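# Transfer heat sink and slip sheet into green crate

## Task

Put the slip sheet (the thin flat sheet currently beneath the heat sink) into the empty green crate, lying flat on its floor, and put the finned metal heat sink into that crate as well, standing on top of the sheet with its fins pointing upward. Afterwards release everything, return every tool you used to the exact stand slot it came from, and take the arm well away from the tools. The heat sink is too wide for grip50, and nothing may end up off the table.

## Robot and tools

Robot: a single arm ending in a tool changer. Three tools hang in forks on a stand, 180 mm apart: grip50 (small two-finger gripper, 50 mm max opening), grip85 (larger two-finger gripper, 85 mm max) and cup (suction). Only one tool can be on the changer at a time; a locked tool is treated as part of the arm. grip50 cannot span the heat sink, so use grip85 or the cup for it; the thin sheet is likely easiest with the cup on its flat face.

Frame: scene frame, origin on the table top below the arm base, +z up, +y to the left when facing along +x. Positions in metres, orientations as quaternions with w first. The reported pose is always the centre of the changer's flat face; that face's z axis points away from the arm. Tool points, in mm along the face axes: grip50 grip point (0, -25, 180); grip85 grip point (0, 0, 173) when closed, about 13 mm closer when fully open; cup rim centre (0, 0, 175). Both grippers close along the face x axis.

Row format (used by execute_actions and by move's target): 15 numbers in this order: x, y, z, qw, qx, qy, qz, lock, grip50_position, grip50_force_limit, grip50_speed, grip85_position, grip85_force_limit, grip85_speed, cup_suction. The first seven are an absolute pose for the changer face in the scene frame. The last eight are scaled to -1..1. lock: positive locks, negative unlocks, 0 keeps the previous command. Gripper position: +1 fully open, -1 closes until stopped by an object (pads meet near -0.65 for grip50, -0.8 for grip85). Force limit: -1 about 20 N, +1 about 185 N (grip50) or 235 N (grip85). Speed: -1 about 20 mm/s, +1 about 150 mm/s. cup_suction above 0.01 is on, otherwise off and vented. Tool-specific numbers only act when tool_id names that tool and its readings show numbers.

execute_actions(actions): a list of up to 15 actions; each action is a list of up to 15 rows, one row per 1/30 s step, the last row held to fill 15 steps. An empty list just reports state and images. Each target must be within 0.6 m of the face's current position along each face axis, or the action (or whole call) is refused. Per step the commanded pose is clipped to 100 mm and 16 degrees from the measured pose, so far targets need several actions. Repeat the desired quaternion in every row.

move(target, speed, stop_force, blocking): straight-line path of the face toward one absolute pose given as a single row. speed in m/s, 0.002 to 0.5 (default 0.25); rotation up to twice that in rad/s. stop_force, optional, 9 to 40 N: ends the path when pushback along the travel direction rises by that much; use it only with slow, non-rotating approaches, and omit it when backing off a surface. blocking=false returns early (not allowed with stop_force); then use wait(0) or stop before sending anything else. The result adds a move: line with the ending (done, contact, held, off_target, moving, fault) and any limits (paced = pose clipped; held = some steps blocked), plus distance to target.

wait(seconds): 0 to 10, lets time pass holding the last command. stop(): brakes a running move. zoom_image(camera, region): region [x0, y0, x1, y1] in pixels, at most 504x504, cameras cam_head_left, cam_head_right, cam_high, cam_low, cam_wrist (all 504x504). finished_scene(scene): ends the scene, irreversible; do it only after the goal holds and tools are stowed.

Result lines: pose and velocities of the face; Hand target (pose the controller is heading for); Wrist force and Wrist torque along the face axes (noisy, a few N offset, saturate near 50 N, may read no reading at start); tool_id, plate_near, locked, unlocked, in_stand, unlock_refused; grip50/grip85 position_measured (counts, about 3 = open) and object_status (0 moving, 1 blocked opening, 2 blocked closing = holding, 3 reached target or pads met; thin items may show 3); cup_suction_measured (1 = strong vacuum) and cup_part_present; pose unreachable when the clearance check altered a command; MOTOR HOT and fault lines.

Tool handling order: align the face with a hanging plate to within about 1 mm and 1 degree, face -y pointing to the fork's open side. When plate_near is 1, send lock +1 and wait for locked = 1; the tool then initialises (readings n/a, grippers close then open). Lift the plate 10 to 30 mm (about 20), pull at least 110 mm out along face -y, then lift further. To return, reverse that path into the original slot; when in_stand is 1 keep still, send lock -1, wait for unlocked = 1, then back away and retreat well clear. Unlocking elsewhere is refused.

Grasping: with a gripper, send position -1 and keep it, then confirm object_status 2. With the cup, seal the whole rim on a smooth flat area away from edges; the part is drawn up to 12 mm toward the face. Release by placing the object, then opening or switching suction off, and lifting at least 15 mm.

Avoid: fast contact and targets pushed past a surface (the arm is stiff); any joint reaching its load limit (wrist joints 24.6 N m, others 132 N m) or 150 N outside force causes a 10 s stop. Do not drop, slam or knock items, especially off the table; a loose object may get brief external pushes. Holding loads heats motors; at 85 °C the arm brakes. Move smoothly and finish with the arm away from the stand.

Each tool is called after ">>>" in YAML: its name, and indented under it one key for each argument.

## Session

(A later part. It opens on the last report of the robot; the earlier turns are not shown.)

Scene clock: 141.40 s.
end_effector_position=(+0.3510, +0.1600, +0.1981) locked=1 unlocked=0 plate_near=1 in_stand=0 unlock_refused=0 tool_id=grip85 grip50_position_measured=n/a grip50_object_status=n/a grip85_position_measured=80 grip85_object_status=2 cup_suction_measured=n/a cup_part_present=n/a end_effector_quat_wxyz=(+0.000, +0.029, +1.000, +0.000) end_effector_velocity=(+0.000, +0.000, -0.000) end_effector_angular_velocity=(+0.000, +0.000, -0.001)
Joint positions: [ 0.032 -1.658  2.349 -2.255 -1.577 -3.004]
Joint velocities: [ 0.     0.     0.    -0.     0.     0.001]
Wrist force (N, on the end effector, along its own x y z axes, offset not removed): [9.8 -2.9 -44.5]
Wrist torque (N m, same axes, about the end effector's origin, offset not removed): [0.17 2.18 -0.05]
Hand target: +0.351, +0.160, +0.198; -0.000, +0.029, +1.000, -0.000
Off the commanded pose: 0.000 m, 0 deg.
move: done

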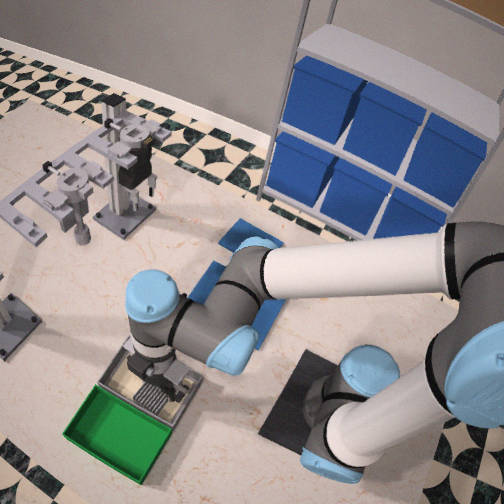

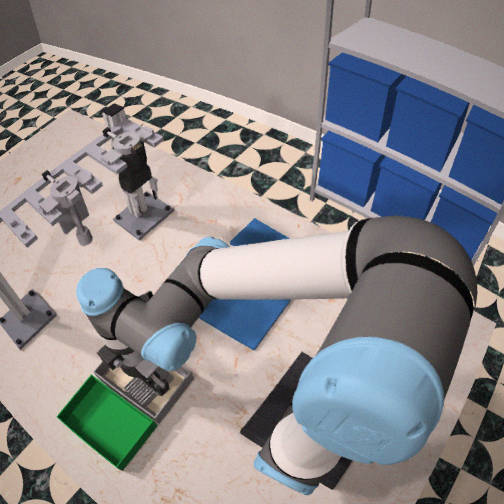

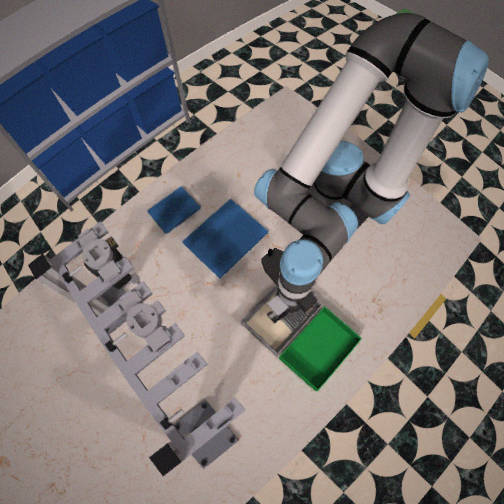

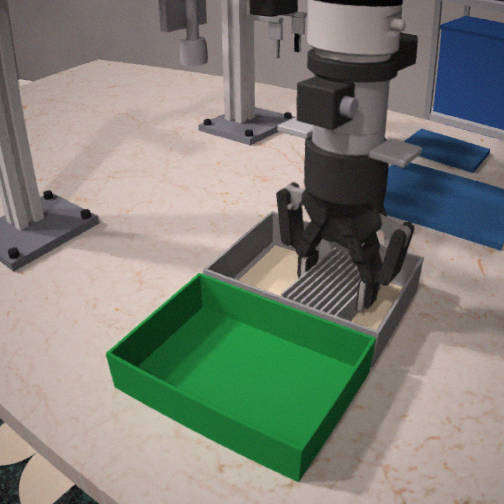

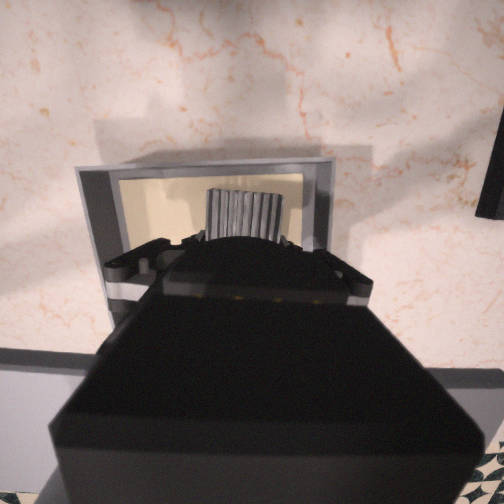

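>>> move:
  target: [0.351,0.16,0.27,0,0.0288,0.9996,0,0,0,0,0,-1,-0.5,-0.5,0]
  speed: 0.08

>>> move:
  target: [0.46,0.01,0.26,0,-0.0148,0.9999,0,0,0,0,0,-1,-0.5,-0.5,0]
  speed: 0.2

>>> move:
  target: [0.46,0.01,0.199,0,-0.0148,0.9999,0,0,0,0,0,-1,-0.5,-0.5,0]
  speed: 0.06

>>> move:
  target: [0.46,0.01,0.188,0,-0.0148,0.9999,0,0,0,0,0,-1,-0.5,-0.5,0]
  speed: 0.003
  stop_force: 9

Scene clock: 149.37 s.
end_effector_position=(+0.3512, +0.1601, +0.2697) locked=1 unlocked=0 plate_near=1 in_stand=0 unlock_refused=0 tool_id=grip85 grip50_position_measured=n/a grip50_object_status=n/a grip85_position_measured=80 grip85_object_status=2 cup_suction_measured=n/a cup_part_present=n/a end_effector_quat_wxyz=(+0.000, +0.029, +1.000, +0.000) end_effector_velocity=(+0.000, +0.000, +0.002) end_effector_angular_velocity=(+0.001, -0.000, +0.000)
Joint positions: [ 0.034 -1.777  2.228 -2.015 -1.577 -3.002]
Joint velocities: [-0.    -0.002 -0.004  0.006  0.001 -0.001]
Wrist force (N, on the end effector, along its own x y z axes, offset not removed): [-0.4 -0.8 -1.3]
Wrist torque (N m, same axes, about the end effector's origin, offset not removed): [0.15 0.14 -0.18]
Hand target: +0.351, +0.160, +0.270; +0.000, +0.029, +1.000, -0.000
Off the commanded pose: 0.000 m, 0 deg.
move: done

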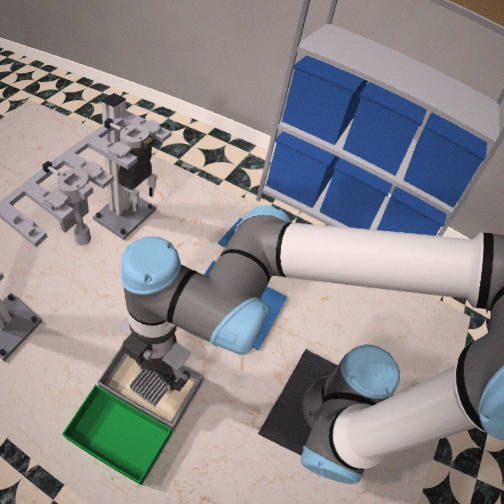

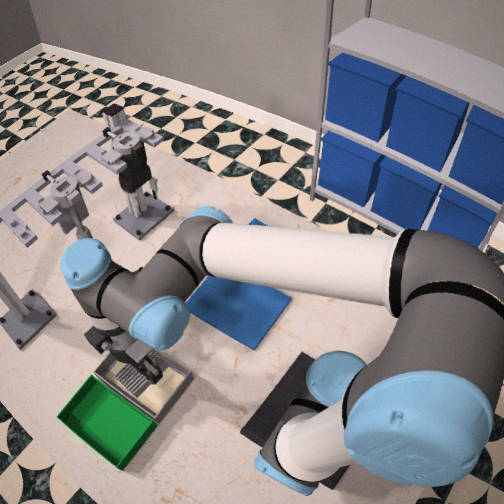

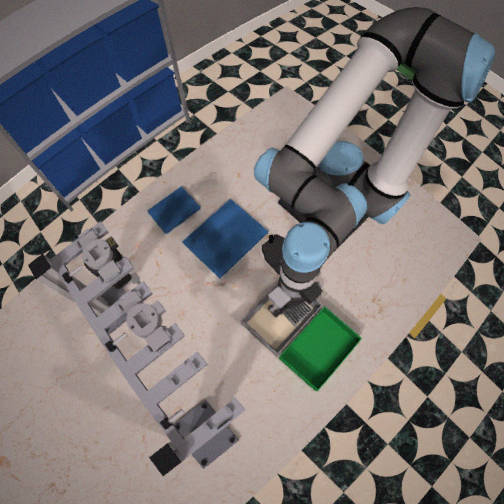

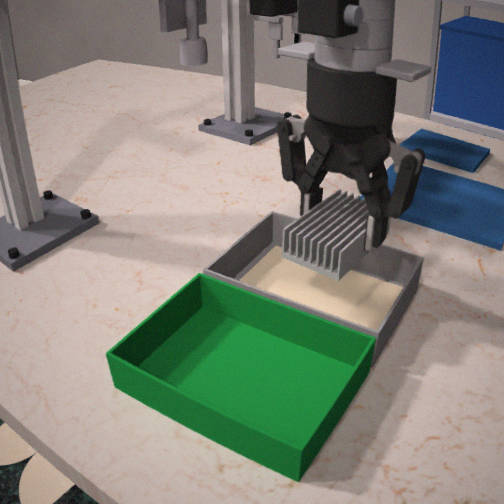

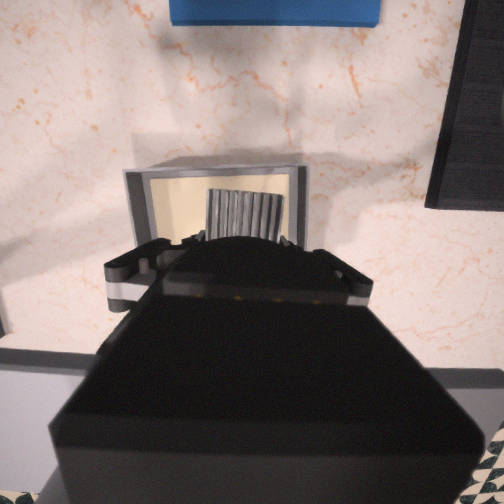

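Scene clock: 150.87 s.
end_effector_position=(+0.4598, +0.0102, +0.2600) locked=1 unlocked=0 plate_near=1 in_stand=0 unlock_refused=0 tool_id=grip85 grip50_position_measured=n/a grip50_object_status=n/a grip85_position_measured=80 grip85_object_status=2 cup_suction_measured=n/a cup_part_present=n/a end_effector_quat_wxyz=(-0.000, -0.015, +1.000, +0.000) end_effector_velocity=(+0.001, -0.002, +0.000) end_effector_angular_velocity=(-0.001, -0.000, +0.002)
Joint positions: [-0.313 -1.571  2.076 -2.071 -1.578 -3.436]
Joint velocities: [-0.002  0.003 -0.003 -0.001 -0.001 -0.004]
Wrist force (N, on the end effector, along its own x y z axes, offset not removed): [0.5 -1.1 -1.8]
Wrist torque (N m, same axes, about the end effector's origin, offset not removed): [0.01 0.11 -0.24]
Hand target: +0.460, +0.010, +0.260; -0.000, -0.015, +1.000, +0.000
Off the commanded pose: 0.000 m, 0 deg.
move: done

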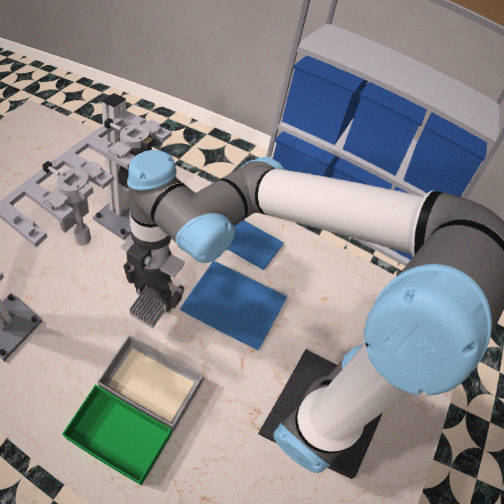

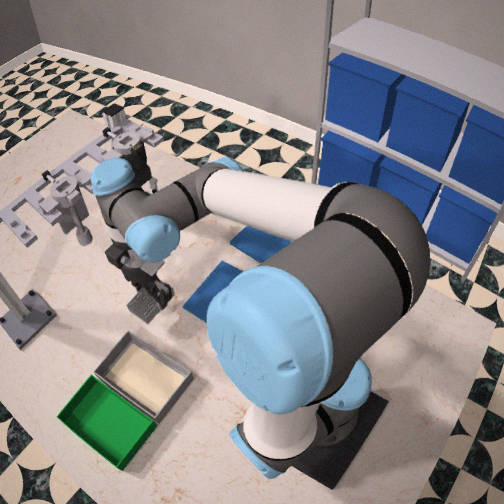

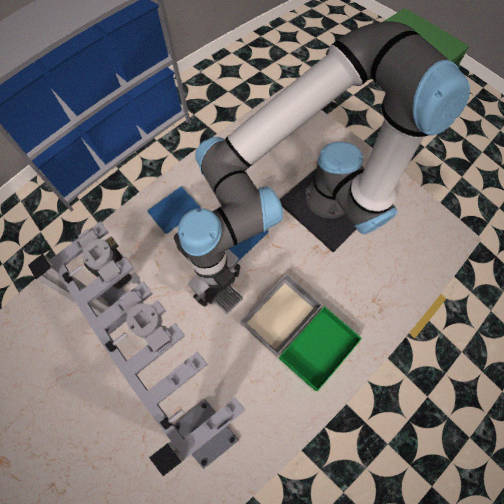

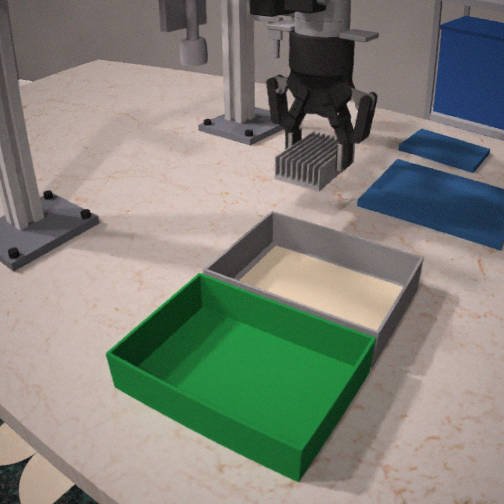

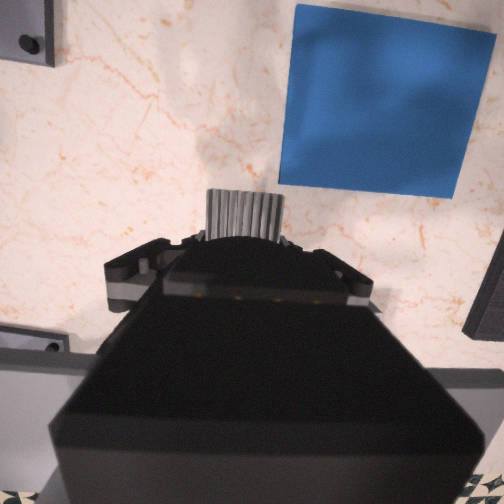

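Scene clock: 152.30 s.
end_effector_position=(+0.4599, +0.0100, +0.1993) locked=1 unlocked=0 plate_near=1 in_stand=0 unlock_refused=0 tool_id=grip85 grip50_position_measured=n/a grip50_object_status=n/a grip85_position_measured=80 grip85_object_status=2 cup_suction_measured=n/a cup_part_present=n/a end_effector_quat_wxyz=(-0.000, -0.015, +1.000, +0.000) end_effector_velocity=(+0.000, +0.000, -0.002) end_effector_angular_velocity=(+0.000, +0.000, +0.000)
Joint positions: [-0.314 -1.478  2.164 -2.253 -1.579 -3.437]
Joint velocities: [ 0.     0.004  0.002 -0.006  0.    -0.   ]
Wrist force (N, on the end effector, along its own x y z axes, offset not removed): [0.5 -1.6 0.2]
Wrist torque (N m, same axes, about the end effector's origin, offset not removed): [-0.10 0.00 -0.29]
Hand target: +0.460, +0.010, +0.199; -0.000, -0.015, +1.000, +0.000
Off the commanded pose: 0.000 m, 0 deg.
move: done

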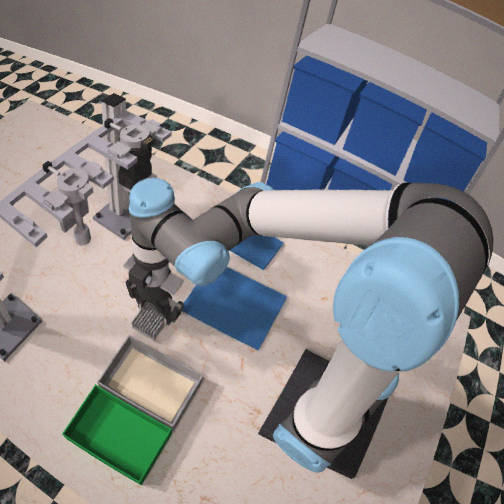

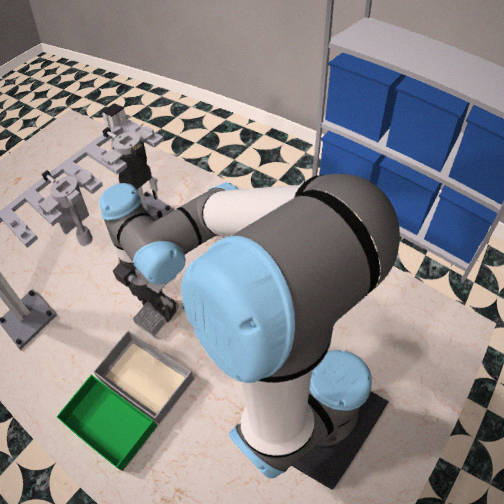

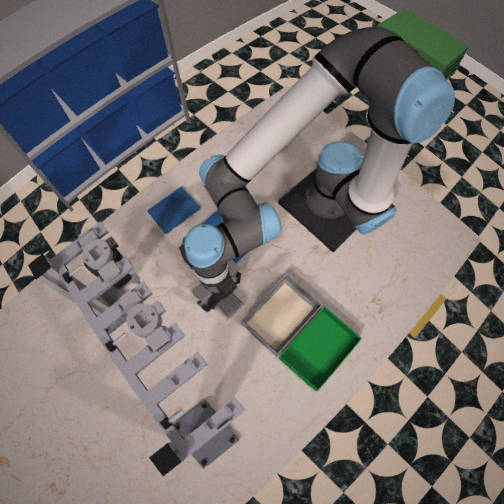

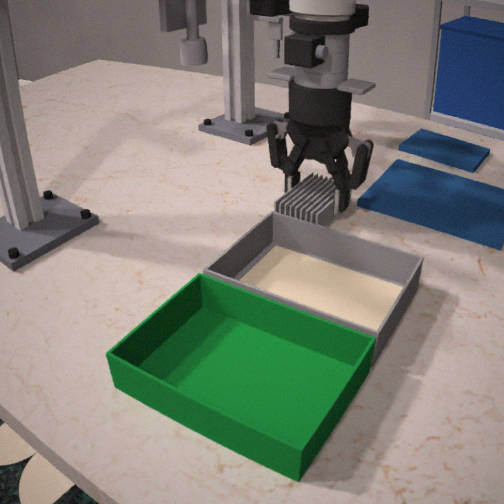

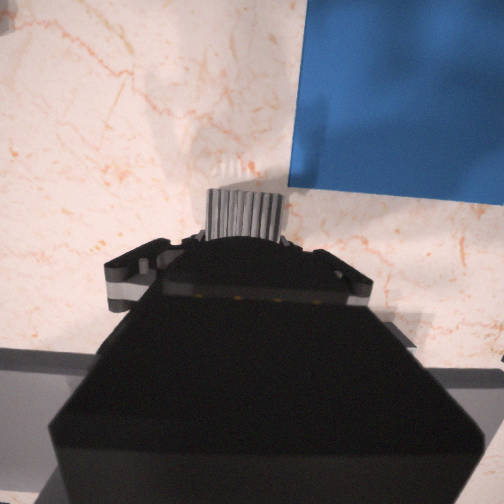

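Scene clock: 154.67 s.
end_effector_position=(+0.4599, +0.0100, +0.1932) locked=1 unlocked=0 plate_near=1 in_stand=0 unlock_refused=0 tool_id=grip85 grip50_position_measured=n/a grip50_object_status=n/a grip85_position_measured=80 grip85_object_status=2 cup_suction_measured=n/a cup_part_present=n/a end_effector_quat_wxyz=(+0.000, -0.015, +1.000, -0.000) end_effector_velocity=(-0.000, +0.000, +0.001) end_effector_angular_velocity=(+0.001, +0.002, -0.000)
Joint positions: [-0.314 -1.467  2.172 -2.271 -1.579 -3.438]
Joint velocities: [ 0.    -0.001 -0.001  0.005  0.     0.   ]
Wrist force (N, on the end effector, along its own x y z axes, offset not removed): [5.1 2.0 -36.0]
Wrist torque (N m, same axes, about the end effector's origin, offset not removed): [-0.38 1.98 -0.15]
Hand target: +0.460, +0.010, +0.193; +0.000, -0.015, +1.000, -0.000
Off the commanded pose: 0.005 m, 0 deg.
move: contact

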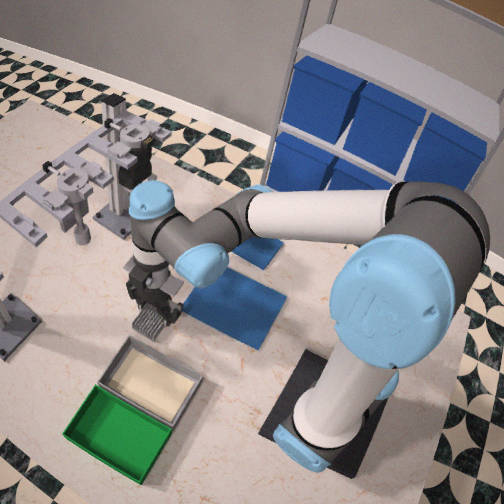

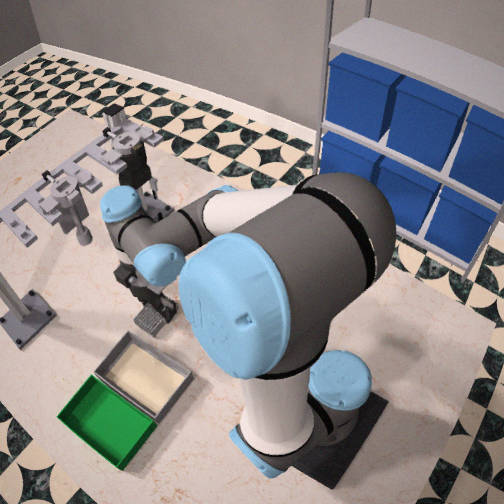

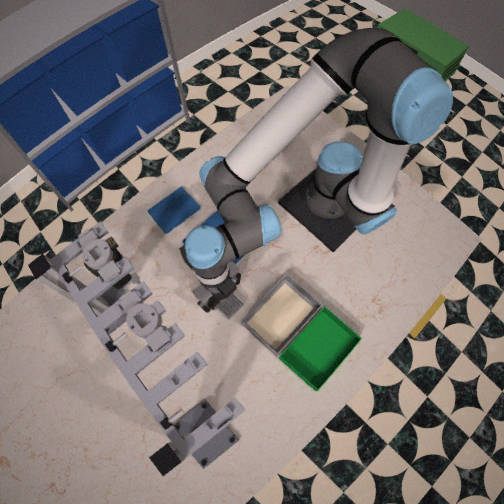

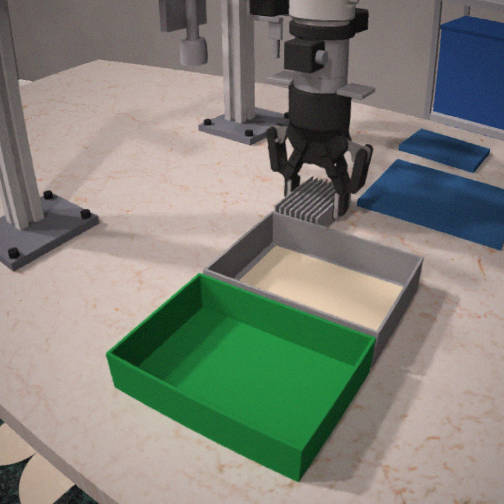

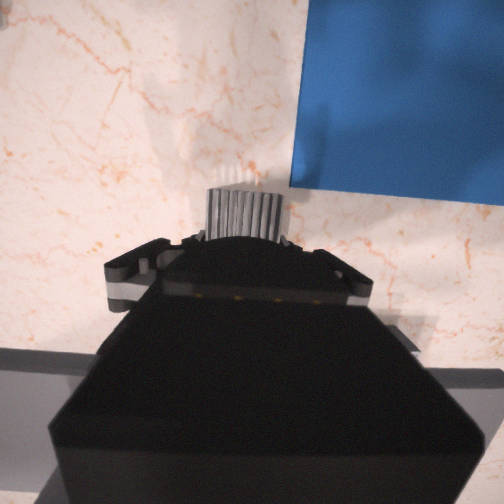

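>>> move:
  target: [0.46,0.01,0.1936,0,-0.0148,0.9999,0,0,0,0,0,1,-0.5,0,0]
  speed: 0.01

>>> move:
  target: [0.46,0.01,0.25,0,-0.0148,0.9999,0,0,0,0,0,1,-0.5,0,0]
  speed: 0.1

>>> move:
  target: [0.4807,0.2176,0.38,0,0.7273,0.6863,0,0,0,0,0,1,0,0,0]
  speed: 0.3

>>> move:
  target: [0.6504,0.2077,0.38,0,0.7273,0.6863,0,0,0,0,0,1,0,0,0]
  speed: 0.1

>>> move:
  target: [0.6504,0.2077,0.3604,0,0.7273,0.6863,0,0,0,0,0,1,0,0,0]
  speed: 0.015

>>> execute_actions:
  actions:
    - [[0.6504,0.2077,0.3604,0,0.7273,0.6863,0,-1,0,0,0,1,0,0,0]]
    - [[0.6504,0.2077,0.3604,0,0.7273,0.6863,0,-1,0,0,0,1,0,0,0]]
    - [[0.6504,0.2077,0.3604,0,0.7273,0.6863,0,-1,0,0,0,1,0,0,0]]

Scene clock: 162.70 s.
end_effector_position=(+0.4600, +0.0100, +0.1936) locked=1 unlocked=0 plate_near=1 in_stand=0 unlock_refused=0 tool_id=grip85 grip50_position_measured=n/a grip50_object_status=n/a grip85_position_measured=3 grip85_object_status=3 cup_suction_measured=n/a cup_part_present=n/a end_effector_quat_wxyz=(+0.000, -0.015, +1.000, +0.000) end_effector_velocity=(+0.000, -0.000, -0.000) end_effector_angular_velocity=(-0.000, +0.001, +0.000)
Joint positions: [-0.314 -1.467  2.171 -2.27  -1.579 -3.438]
Joint velocities: [ 0.  0. -0.  0. -0. -0.]
Wrist force (N, on the end effector, along its own x y z axes, offset not removed): [0.1 1.8 -3.2]
Wrist torque (N m, same axes, about the end effector's origin, offset not removed): [0.16 0.00 -0.34]
Hand target: +0.460, +0.010, +0.194; +0.000, -0.015, +1.000, -0.000
Off the commanded pose: 0.000 m, 0 deg.
move: done

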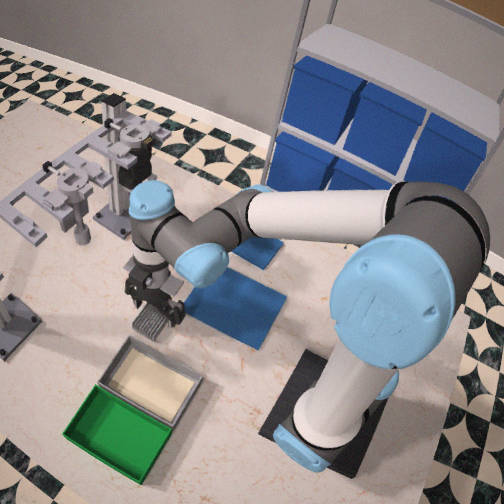

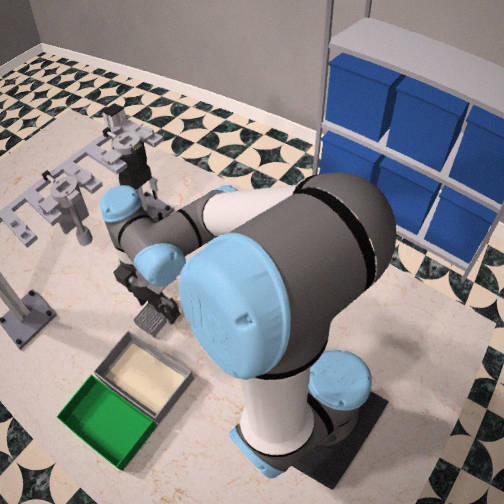

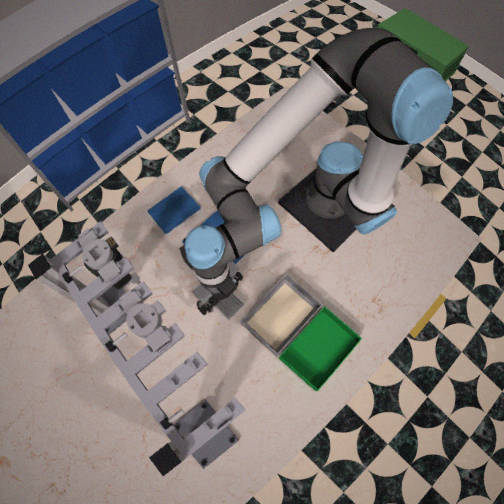

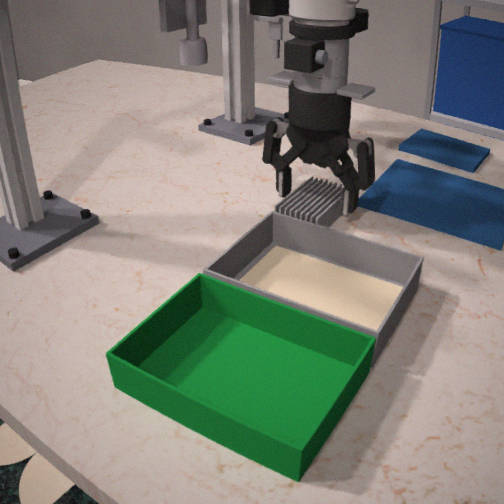

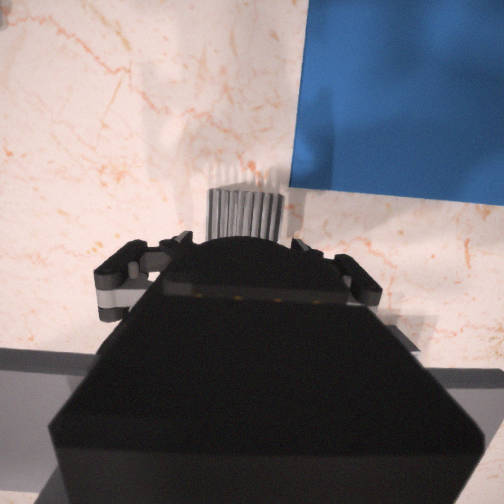

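Scene clock: 163.73 s.
end_effector_position=(+0.4601, +0.0100, +0.2497) locked=1 unlocked=0 plate_near=1 in_stand=0 unlock_refused=0 tool_id=grip85 grip50_position_measured=n/a grip50_object_status=n/a grip85_position_measured=3 grip85_object_status=3 cup_suction_measured=n/a cup_part_present=n/a end_effector_quat_wxyz=(+0.000, -0.015, +1.000, -0.000) end_effector_velocity=(+0.000, -0.000, +0.002) end_effector_angular_velocity=(-0.000, +0.001, +0.000)
Joint positions: [-0.313 -1.557  2.091 -2.101 -1.579 -3.436]
Joint velocities: [ 0.    -0.002 -0.004  0.007 -0.     0.   ]
Wrist force (N, on the end effector, along its own x y z axes, offset not removed): [-0.6 0.8 -5.0]
Wrist torque (N m, same axes, about the end effector's origin, offset not removed): [0.10 0.14 -0.14]
Hand target: +0.460, +0.010, +0.250; +0.000, -0.015, +1.000, -0.000
Off the commanded pose: 0.000 m, 0 deg.
move: done

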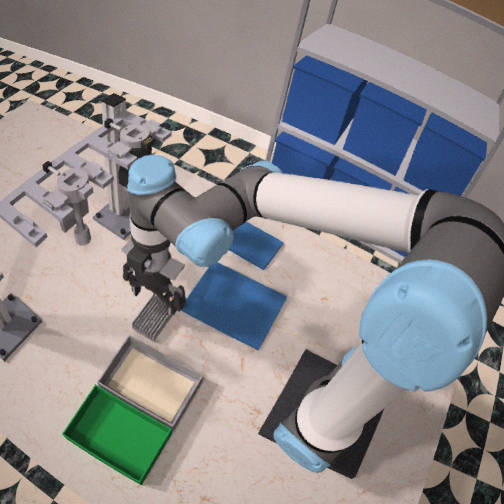

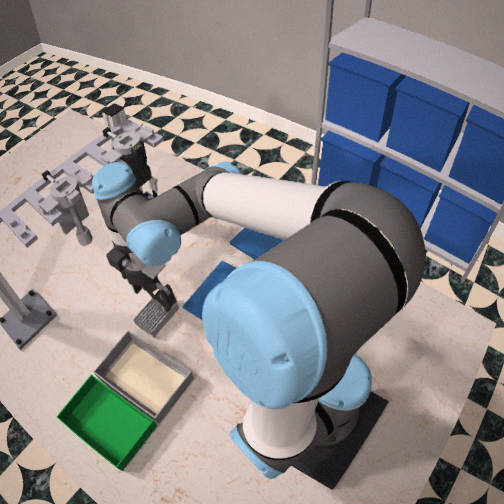

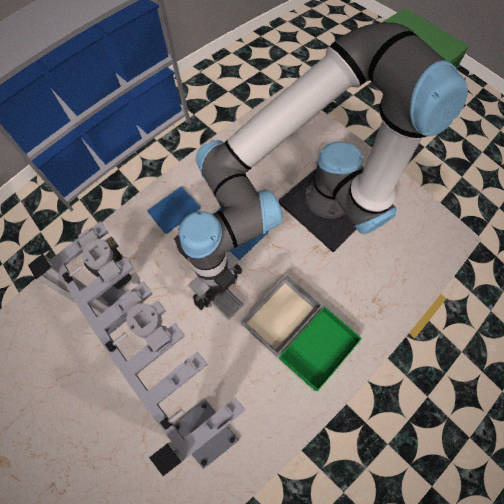

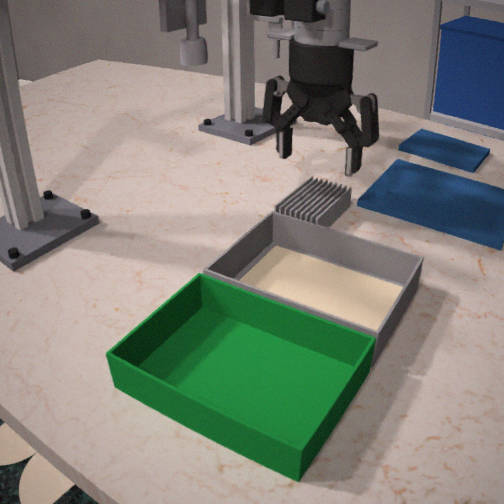

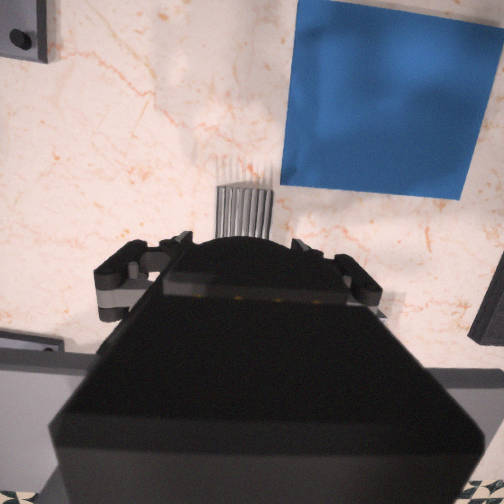

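Scene clock: 167.03 s.
end_effector_position=(+0.4811, +0.2174, +0.3798) locked=1 unlocked=0 plate_near=1 in_stand=0 unlock_refused=0 tool_id=grip85 grip50_position_measured=n/a grip50_object_status=n/a grip85_position_measured=3 grip85_object_status=3 cup_suction_measured=n/a cup_part_present=n/a end_effector_quat_wxyz=(+0.000, +0.727, +0.687, -0.000) end_effector_velocity=(+0.000, +0.001, +0.001) end_effector_angular_velocity=(-0.001, +0.001, -0.011)
Joint positions: [ 0.127 -1.501  1.68  -1.743 -1.577 -1.339]
Joint velocities: [ 0.002  0.002 -0.004  0.003 -0.001  0.013]
Wrist force (N, on the end effector, along its own x y z axes, offset not removed): [-0.1 0.8 -2.0]
Wrist torque (N m, same axes, about the end effector's origin, offset not removed): [-0.02 0.16 -0.27]
Hand target: +0.481, +0.217, +0.380; +0.000, +0.727, +0.686, -0.000
Off the commanded pose: 0.000 m, 0 deg.
move: done

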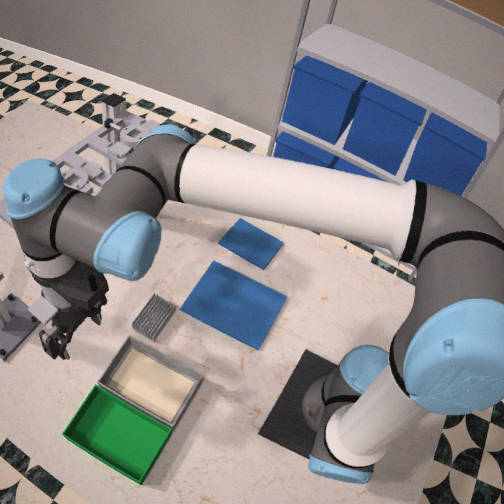

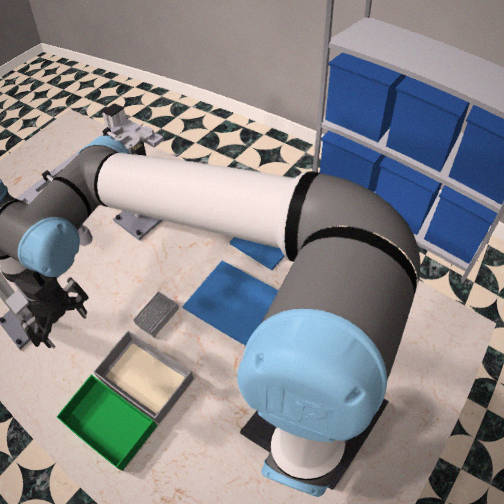

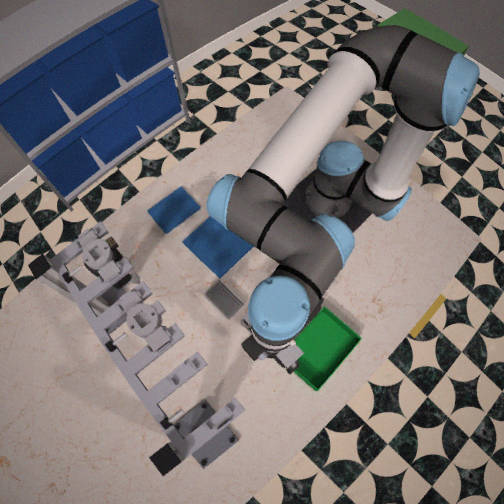

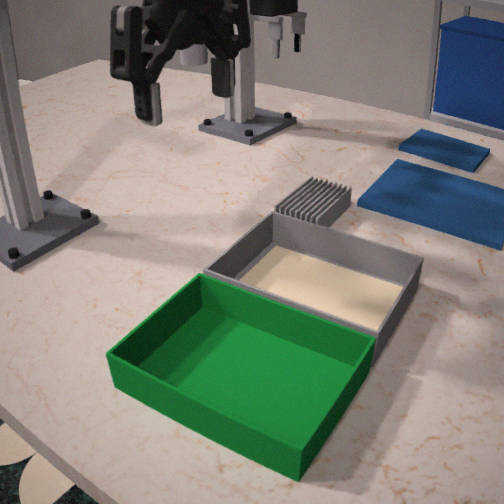

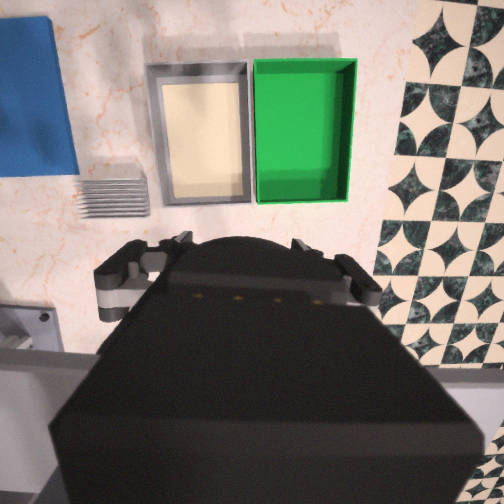

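Scene clock: 169.23 s.
end_effector_position=(+0.6503, +0.2077, +0.3799) locked=1 unlocked=0 plate_near=1 in_stand=0 unlock_refused=0 tool_id=grip85 grip50_position_measured=n/a grip50_object_status=n/a grip85_position_measured=3 grip85_object_status=3 cup_suction_measured=n/a cup_part_present=n/a end_effector_quat_wxyz=(-0.000, +0.727, +0.686, +0.000) end_effector_velocity=(+0.002, +0.000, +0.000) end_effector_angular_velocity=(-0.000, +0.000, -0.000)
Joint positions: [ 0.069 -1.126  1.204 -1.642 -1.576 -1.396]
Joint velocities: [-0.     0.004 -0.007  0.003  0.     0.   ]
Wrist force (N, on the end effector, along its own x y z axes, offset not removed): [-1.1 1.5 -1.6]
Wrist torque (N m, same axes, about the end effector's origin, offset not removed): [0.00 0.14 -0.30]
Hand target: +0.650, +0.208, +0.380; -0.000, +0.727, +0.686, +0.000
Off the commanded pose: 0.000 m, 0 deg.
move: done

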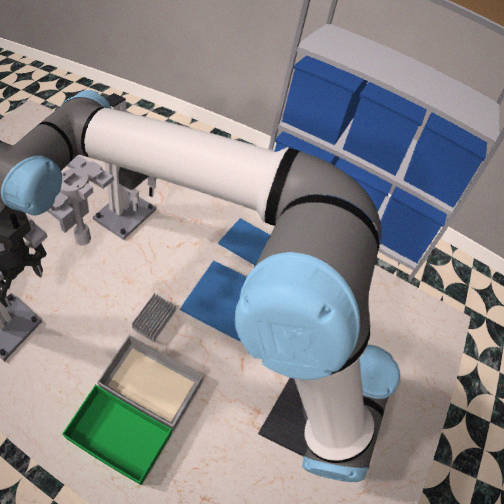

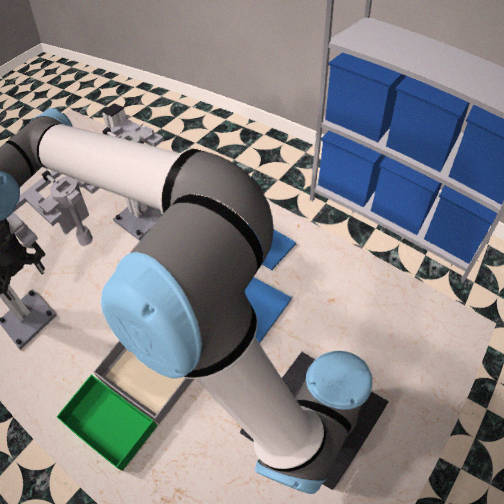

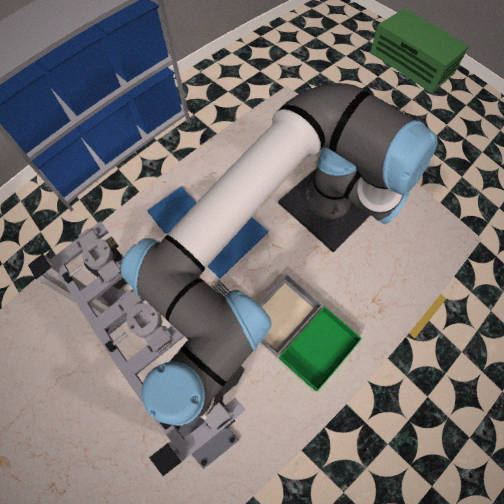

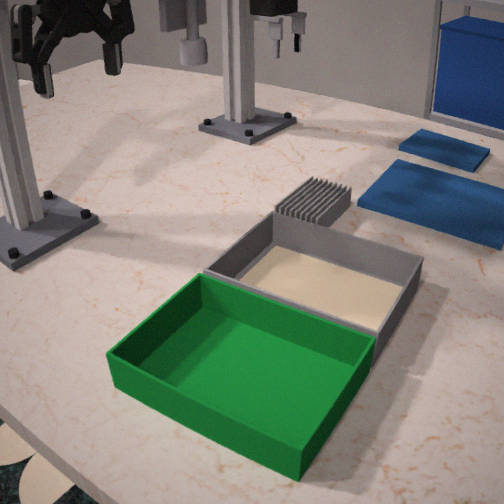

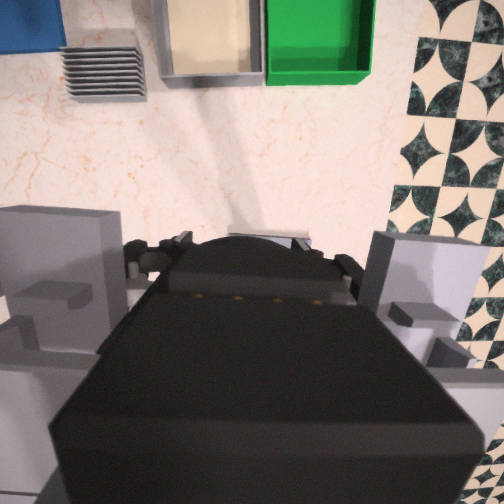

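Scene clock: 170.80 s.
end_effector_position=(+0.6504, +0.2077, +0.3606) locked=1 unlocked=0 plate_near=1 in_stand=1 unlock_refused=0 tool_id=grip85 grip50_position_measured=n/a grip50_object_status=n/a grip85_position_measured=3 grip85_object_status=3 cup_suction_measured=n/a cup_part_present=n/a end_effector_quat_wxyz=(-0.000, +0.727, +0.686, -0.000) end_effector_velocity=(-0.000, -0.000, -0.002) end_effector_angular_velocity=(-0.001, -0.000, -0.000)
Joint positions: [ 0.069 -1.121  1.246 -1.689 -1.576 -1.396]
Joint velocities: [-0.     0.     0.004 -0.005 -0.001  0.   ]
Wrist force (N, on the end effector, along its own x y z axes, offset not removed): [0.7 2.4 -3.8]
Wrist torque (N m, same axes, about the end effector's origin, offset not removed): [0.23 0.12 -0.20]
Hand target: +0.650, +0.208, +0.360; -0.000, +0.727, +0.686, -0.000
Off the commanded pose: 0.000 m, 0 deg.
move: done

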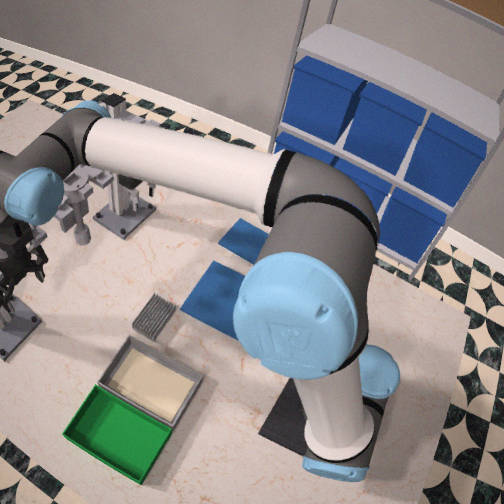

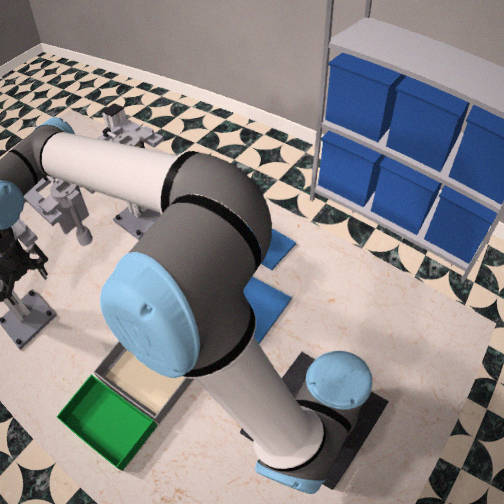

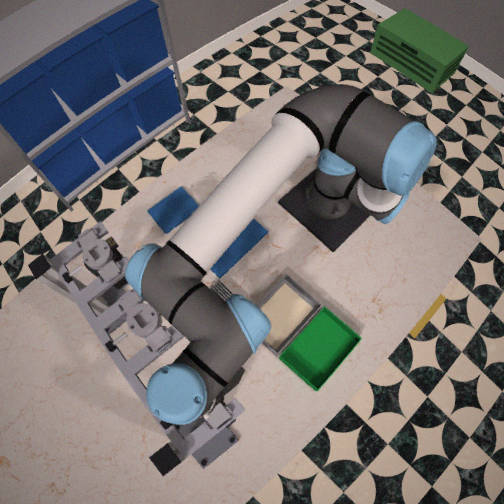

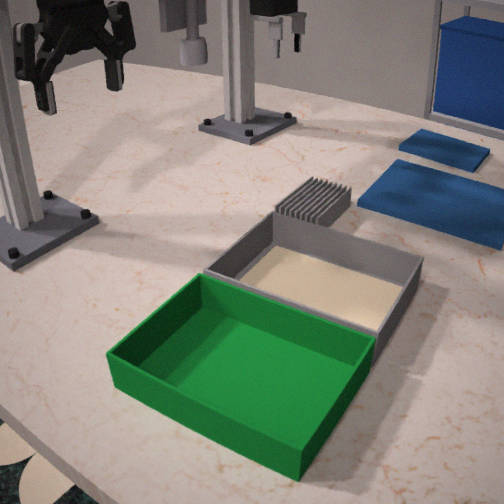

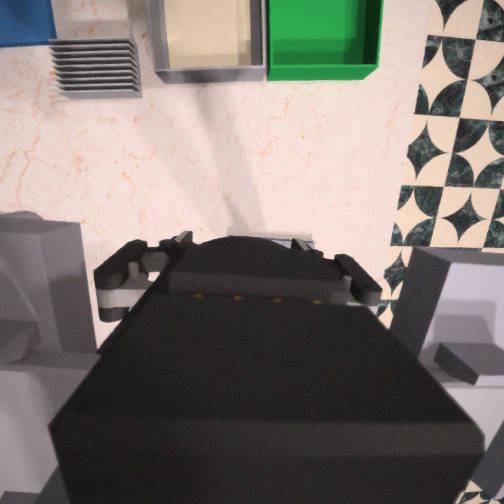

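Scene clock: 172.30 s.
end_effector_position=(+0.6504, +0.2077, +0.3604) locked=0 unlocked=1 plate_near=1 in_stand=1 unlock_refused=0 tool_id=none grip50_position_measured=n/a grip50_object_status=n/a grip85_position_measured=n/a grip85_object_status=n/a cup_suction_measured=n/a cup_part_present=n/a end_effector_quat_wxyz=(-0.000, +0.727, +0.686, -0.000) end_effector_velocity=(+0.000, -0.000, -0.000) end_effector_angular_velocity=(-0.000, +0.000, +0.001)
Joint positions: [ 0.069 -1.121  1.246 -1.689 -1.576 -1.396]
Joint velocities: [-0.     0.    -0.    -0.    -0.    -0.001]
Wrist force (N, on the end effector, along its own x y z axes, offset not removed): [-0.7 -0.7 -3.3]
Wrist torque (N m, same axes, about the end effector's origin, offset not removed): [0.00 0.07 -0.16]
Hand target: +0.650, +0.208, +0.360; +0.000, +0.727, +0.686, -0.000
Off the commanded pose: 0.000 m, 0 deg.

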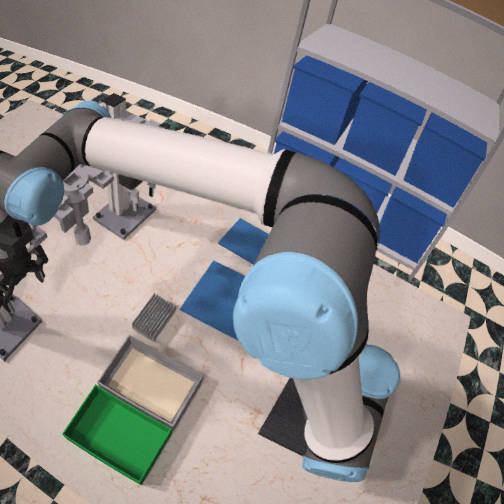

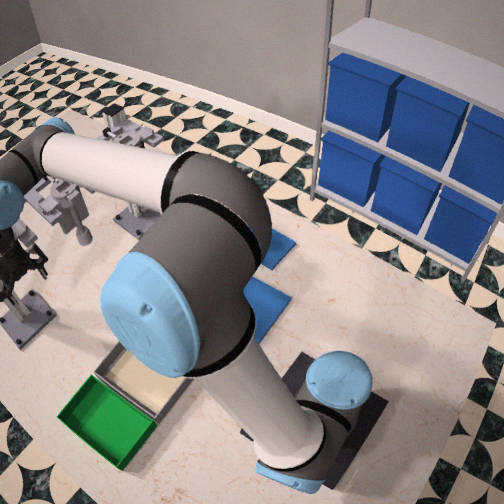

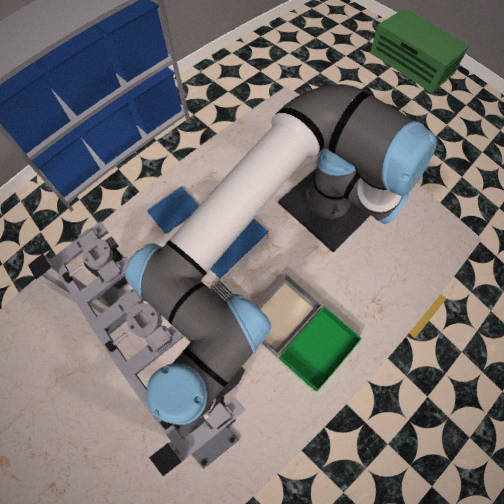

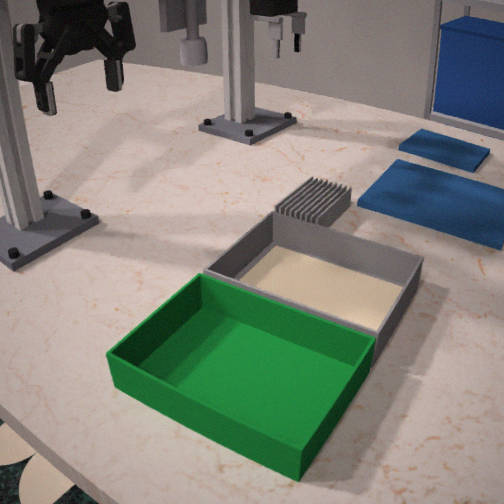

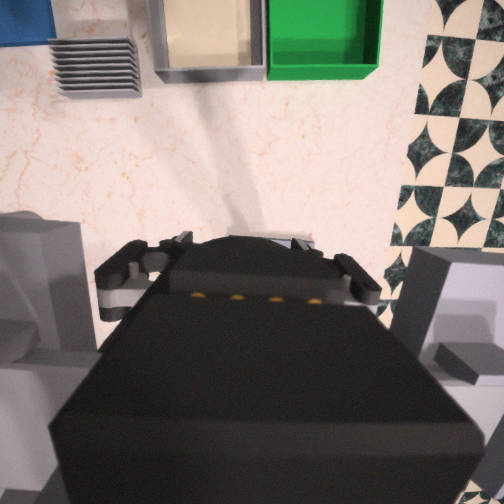

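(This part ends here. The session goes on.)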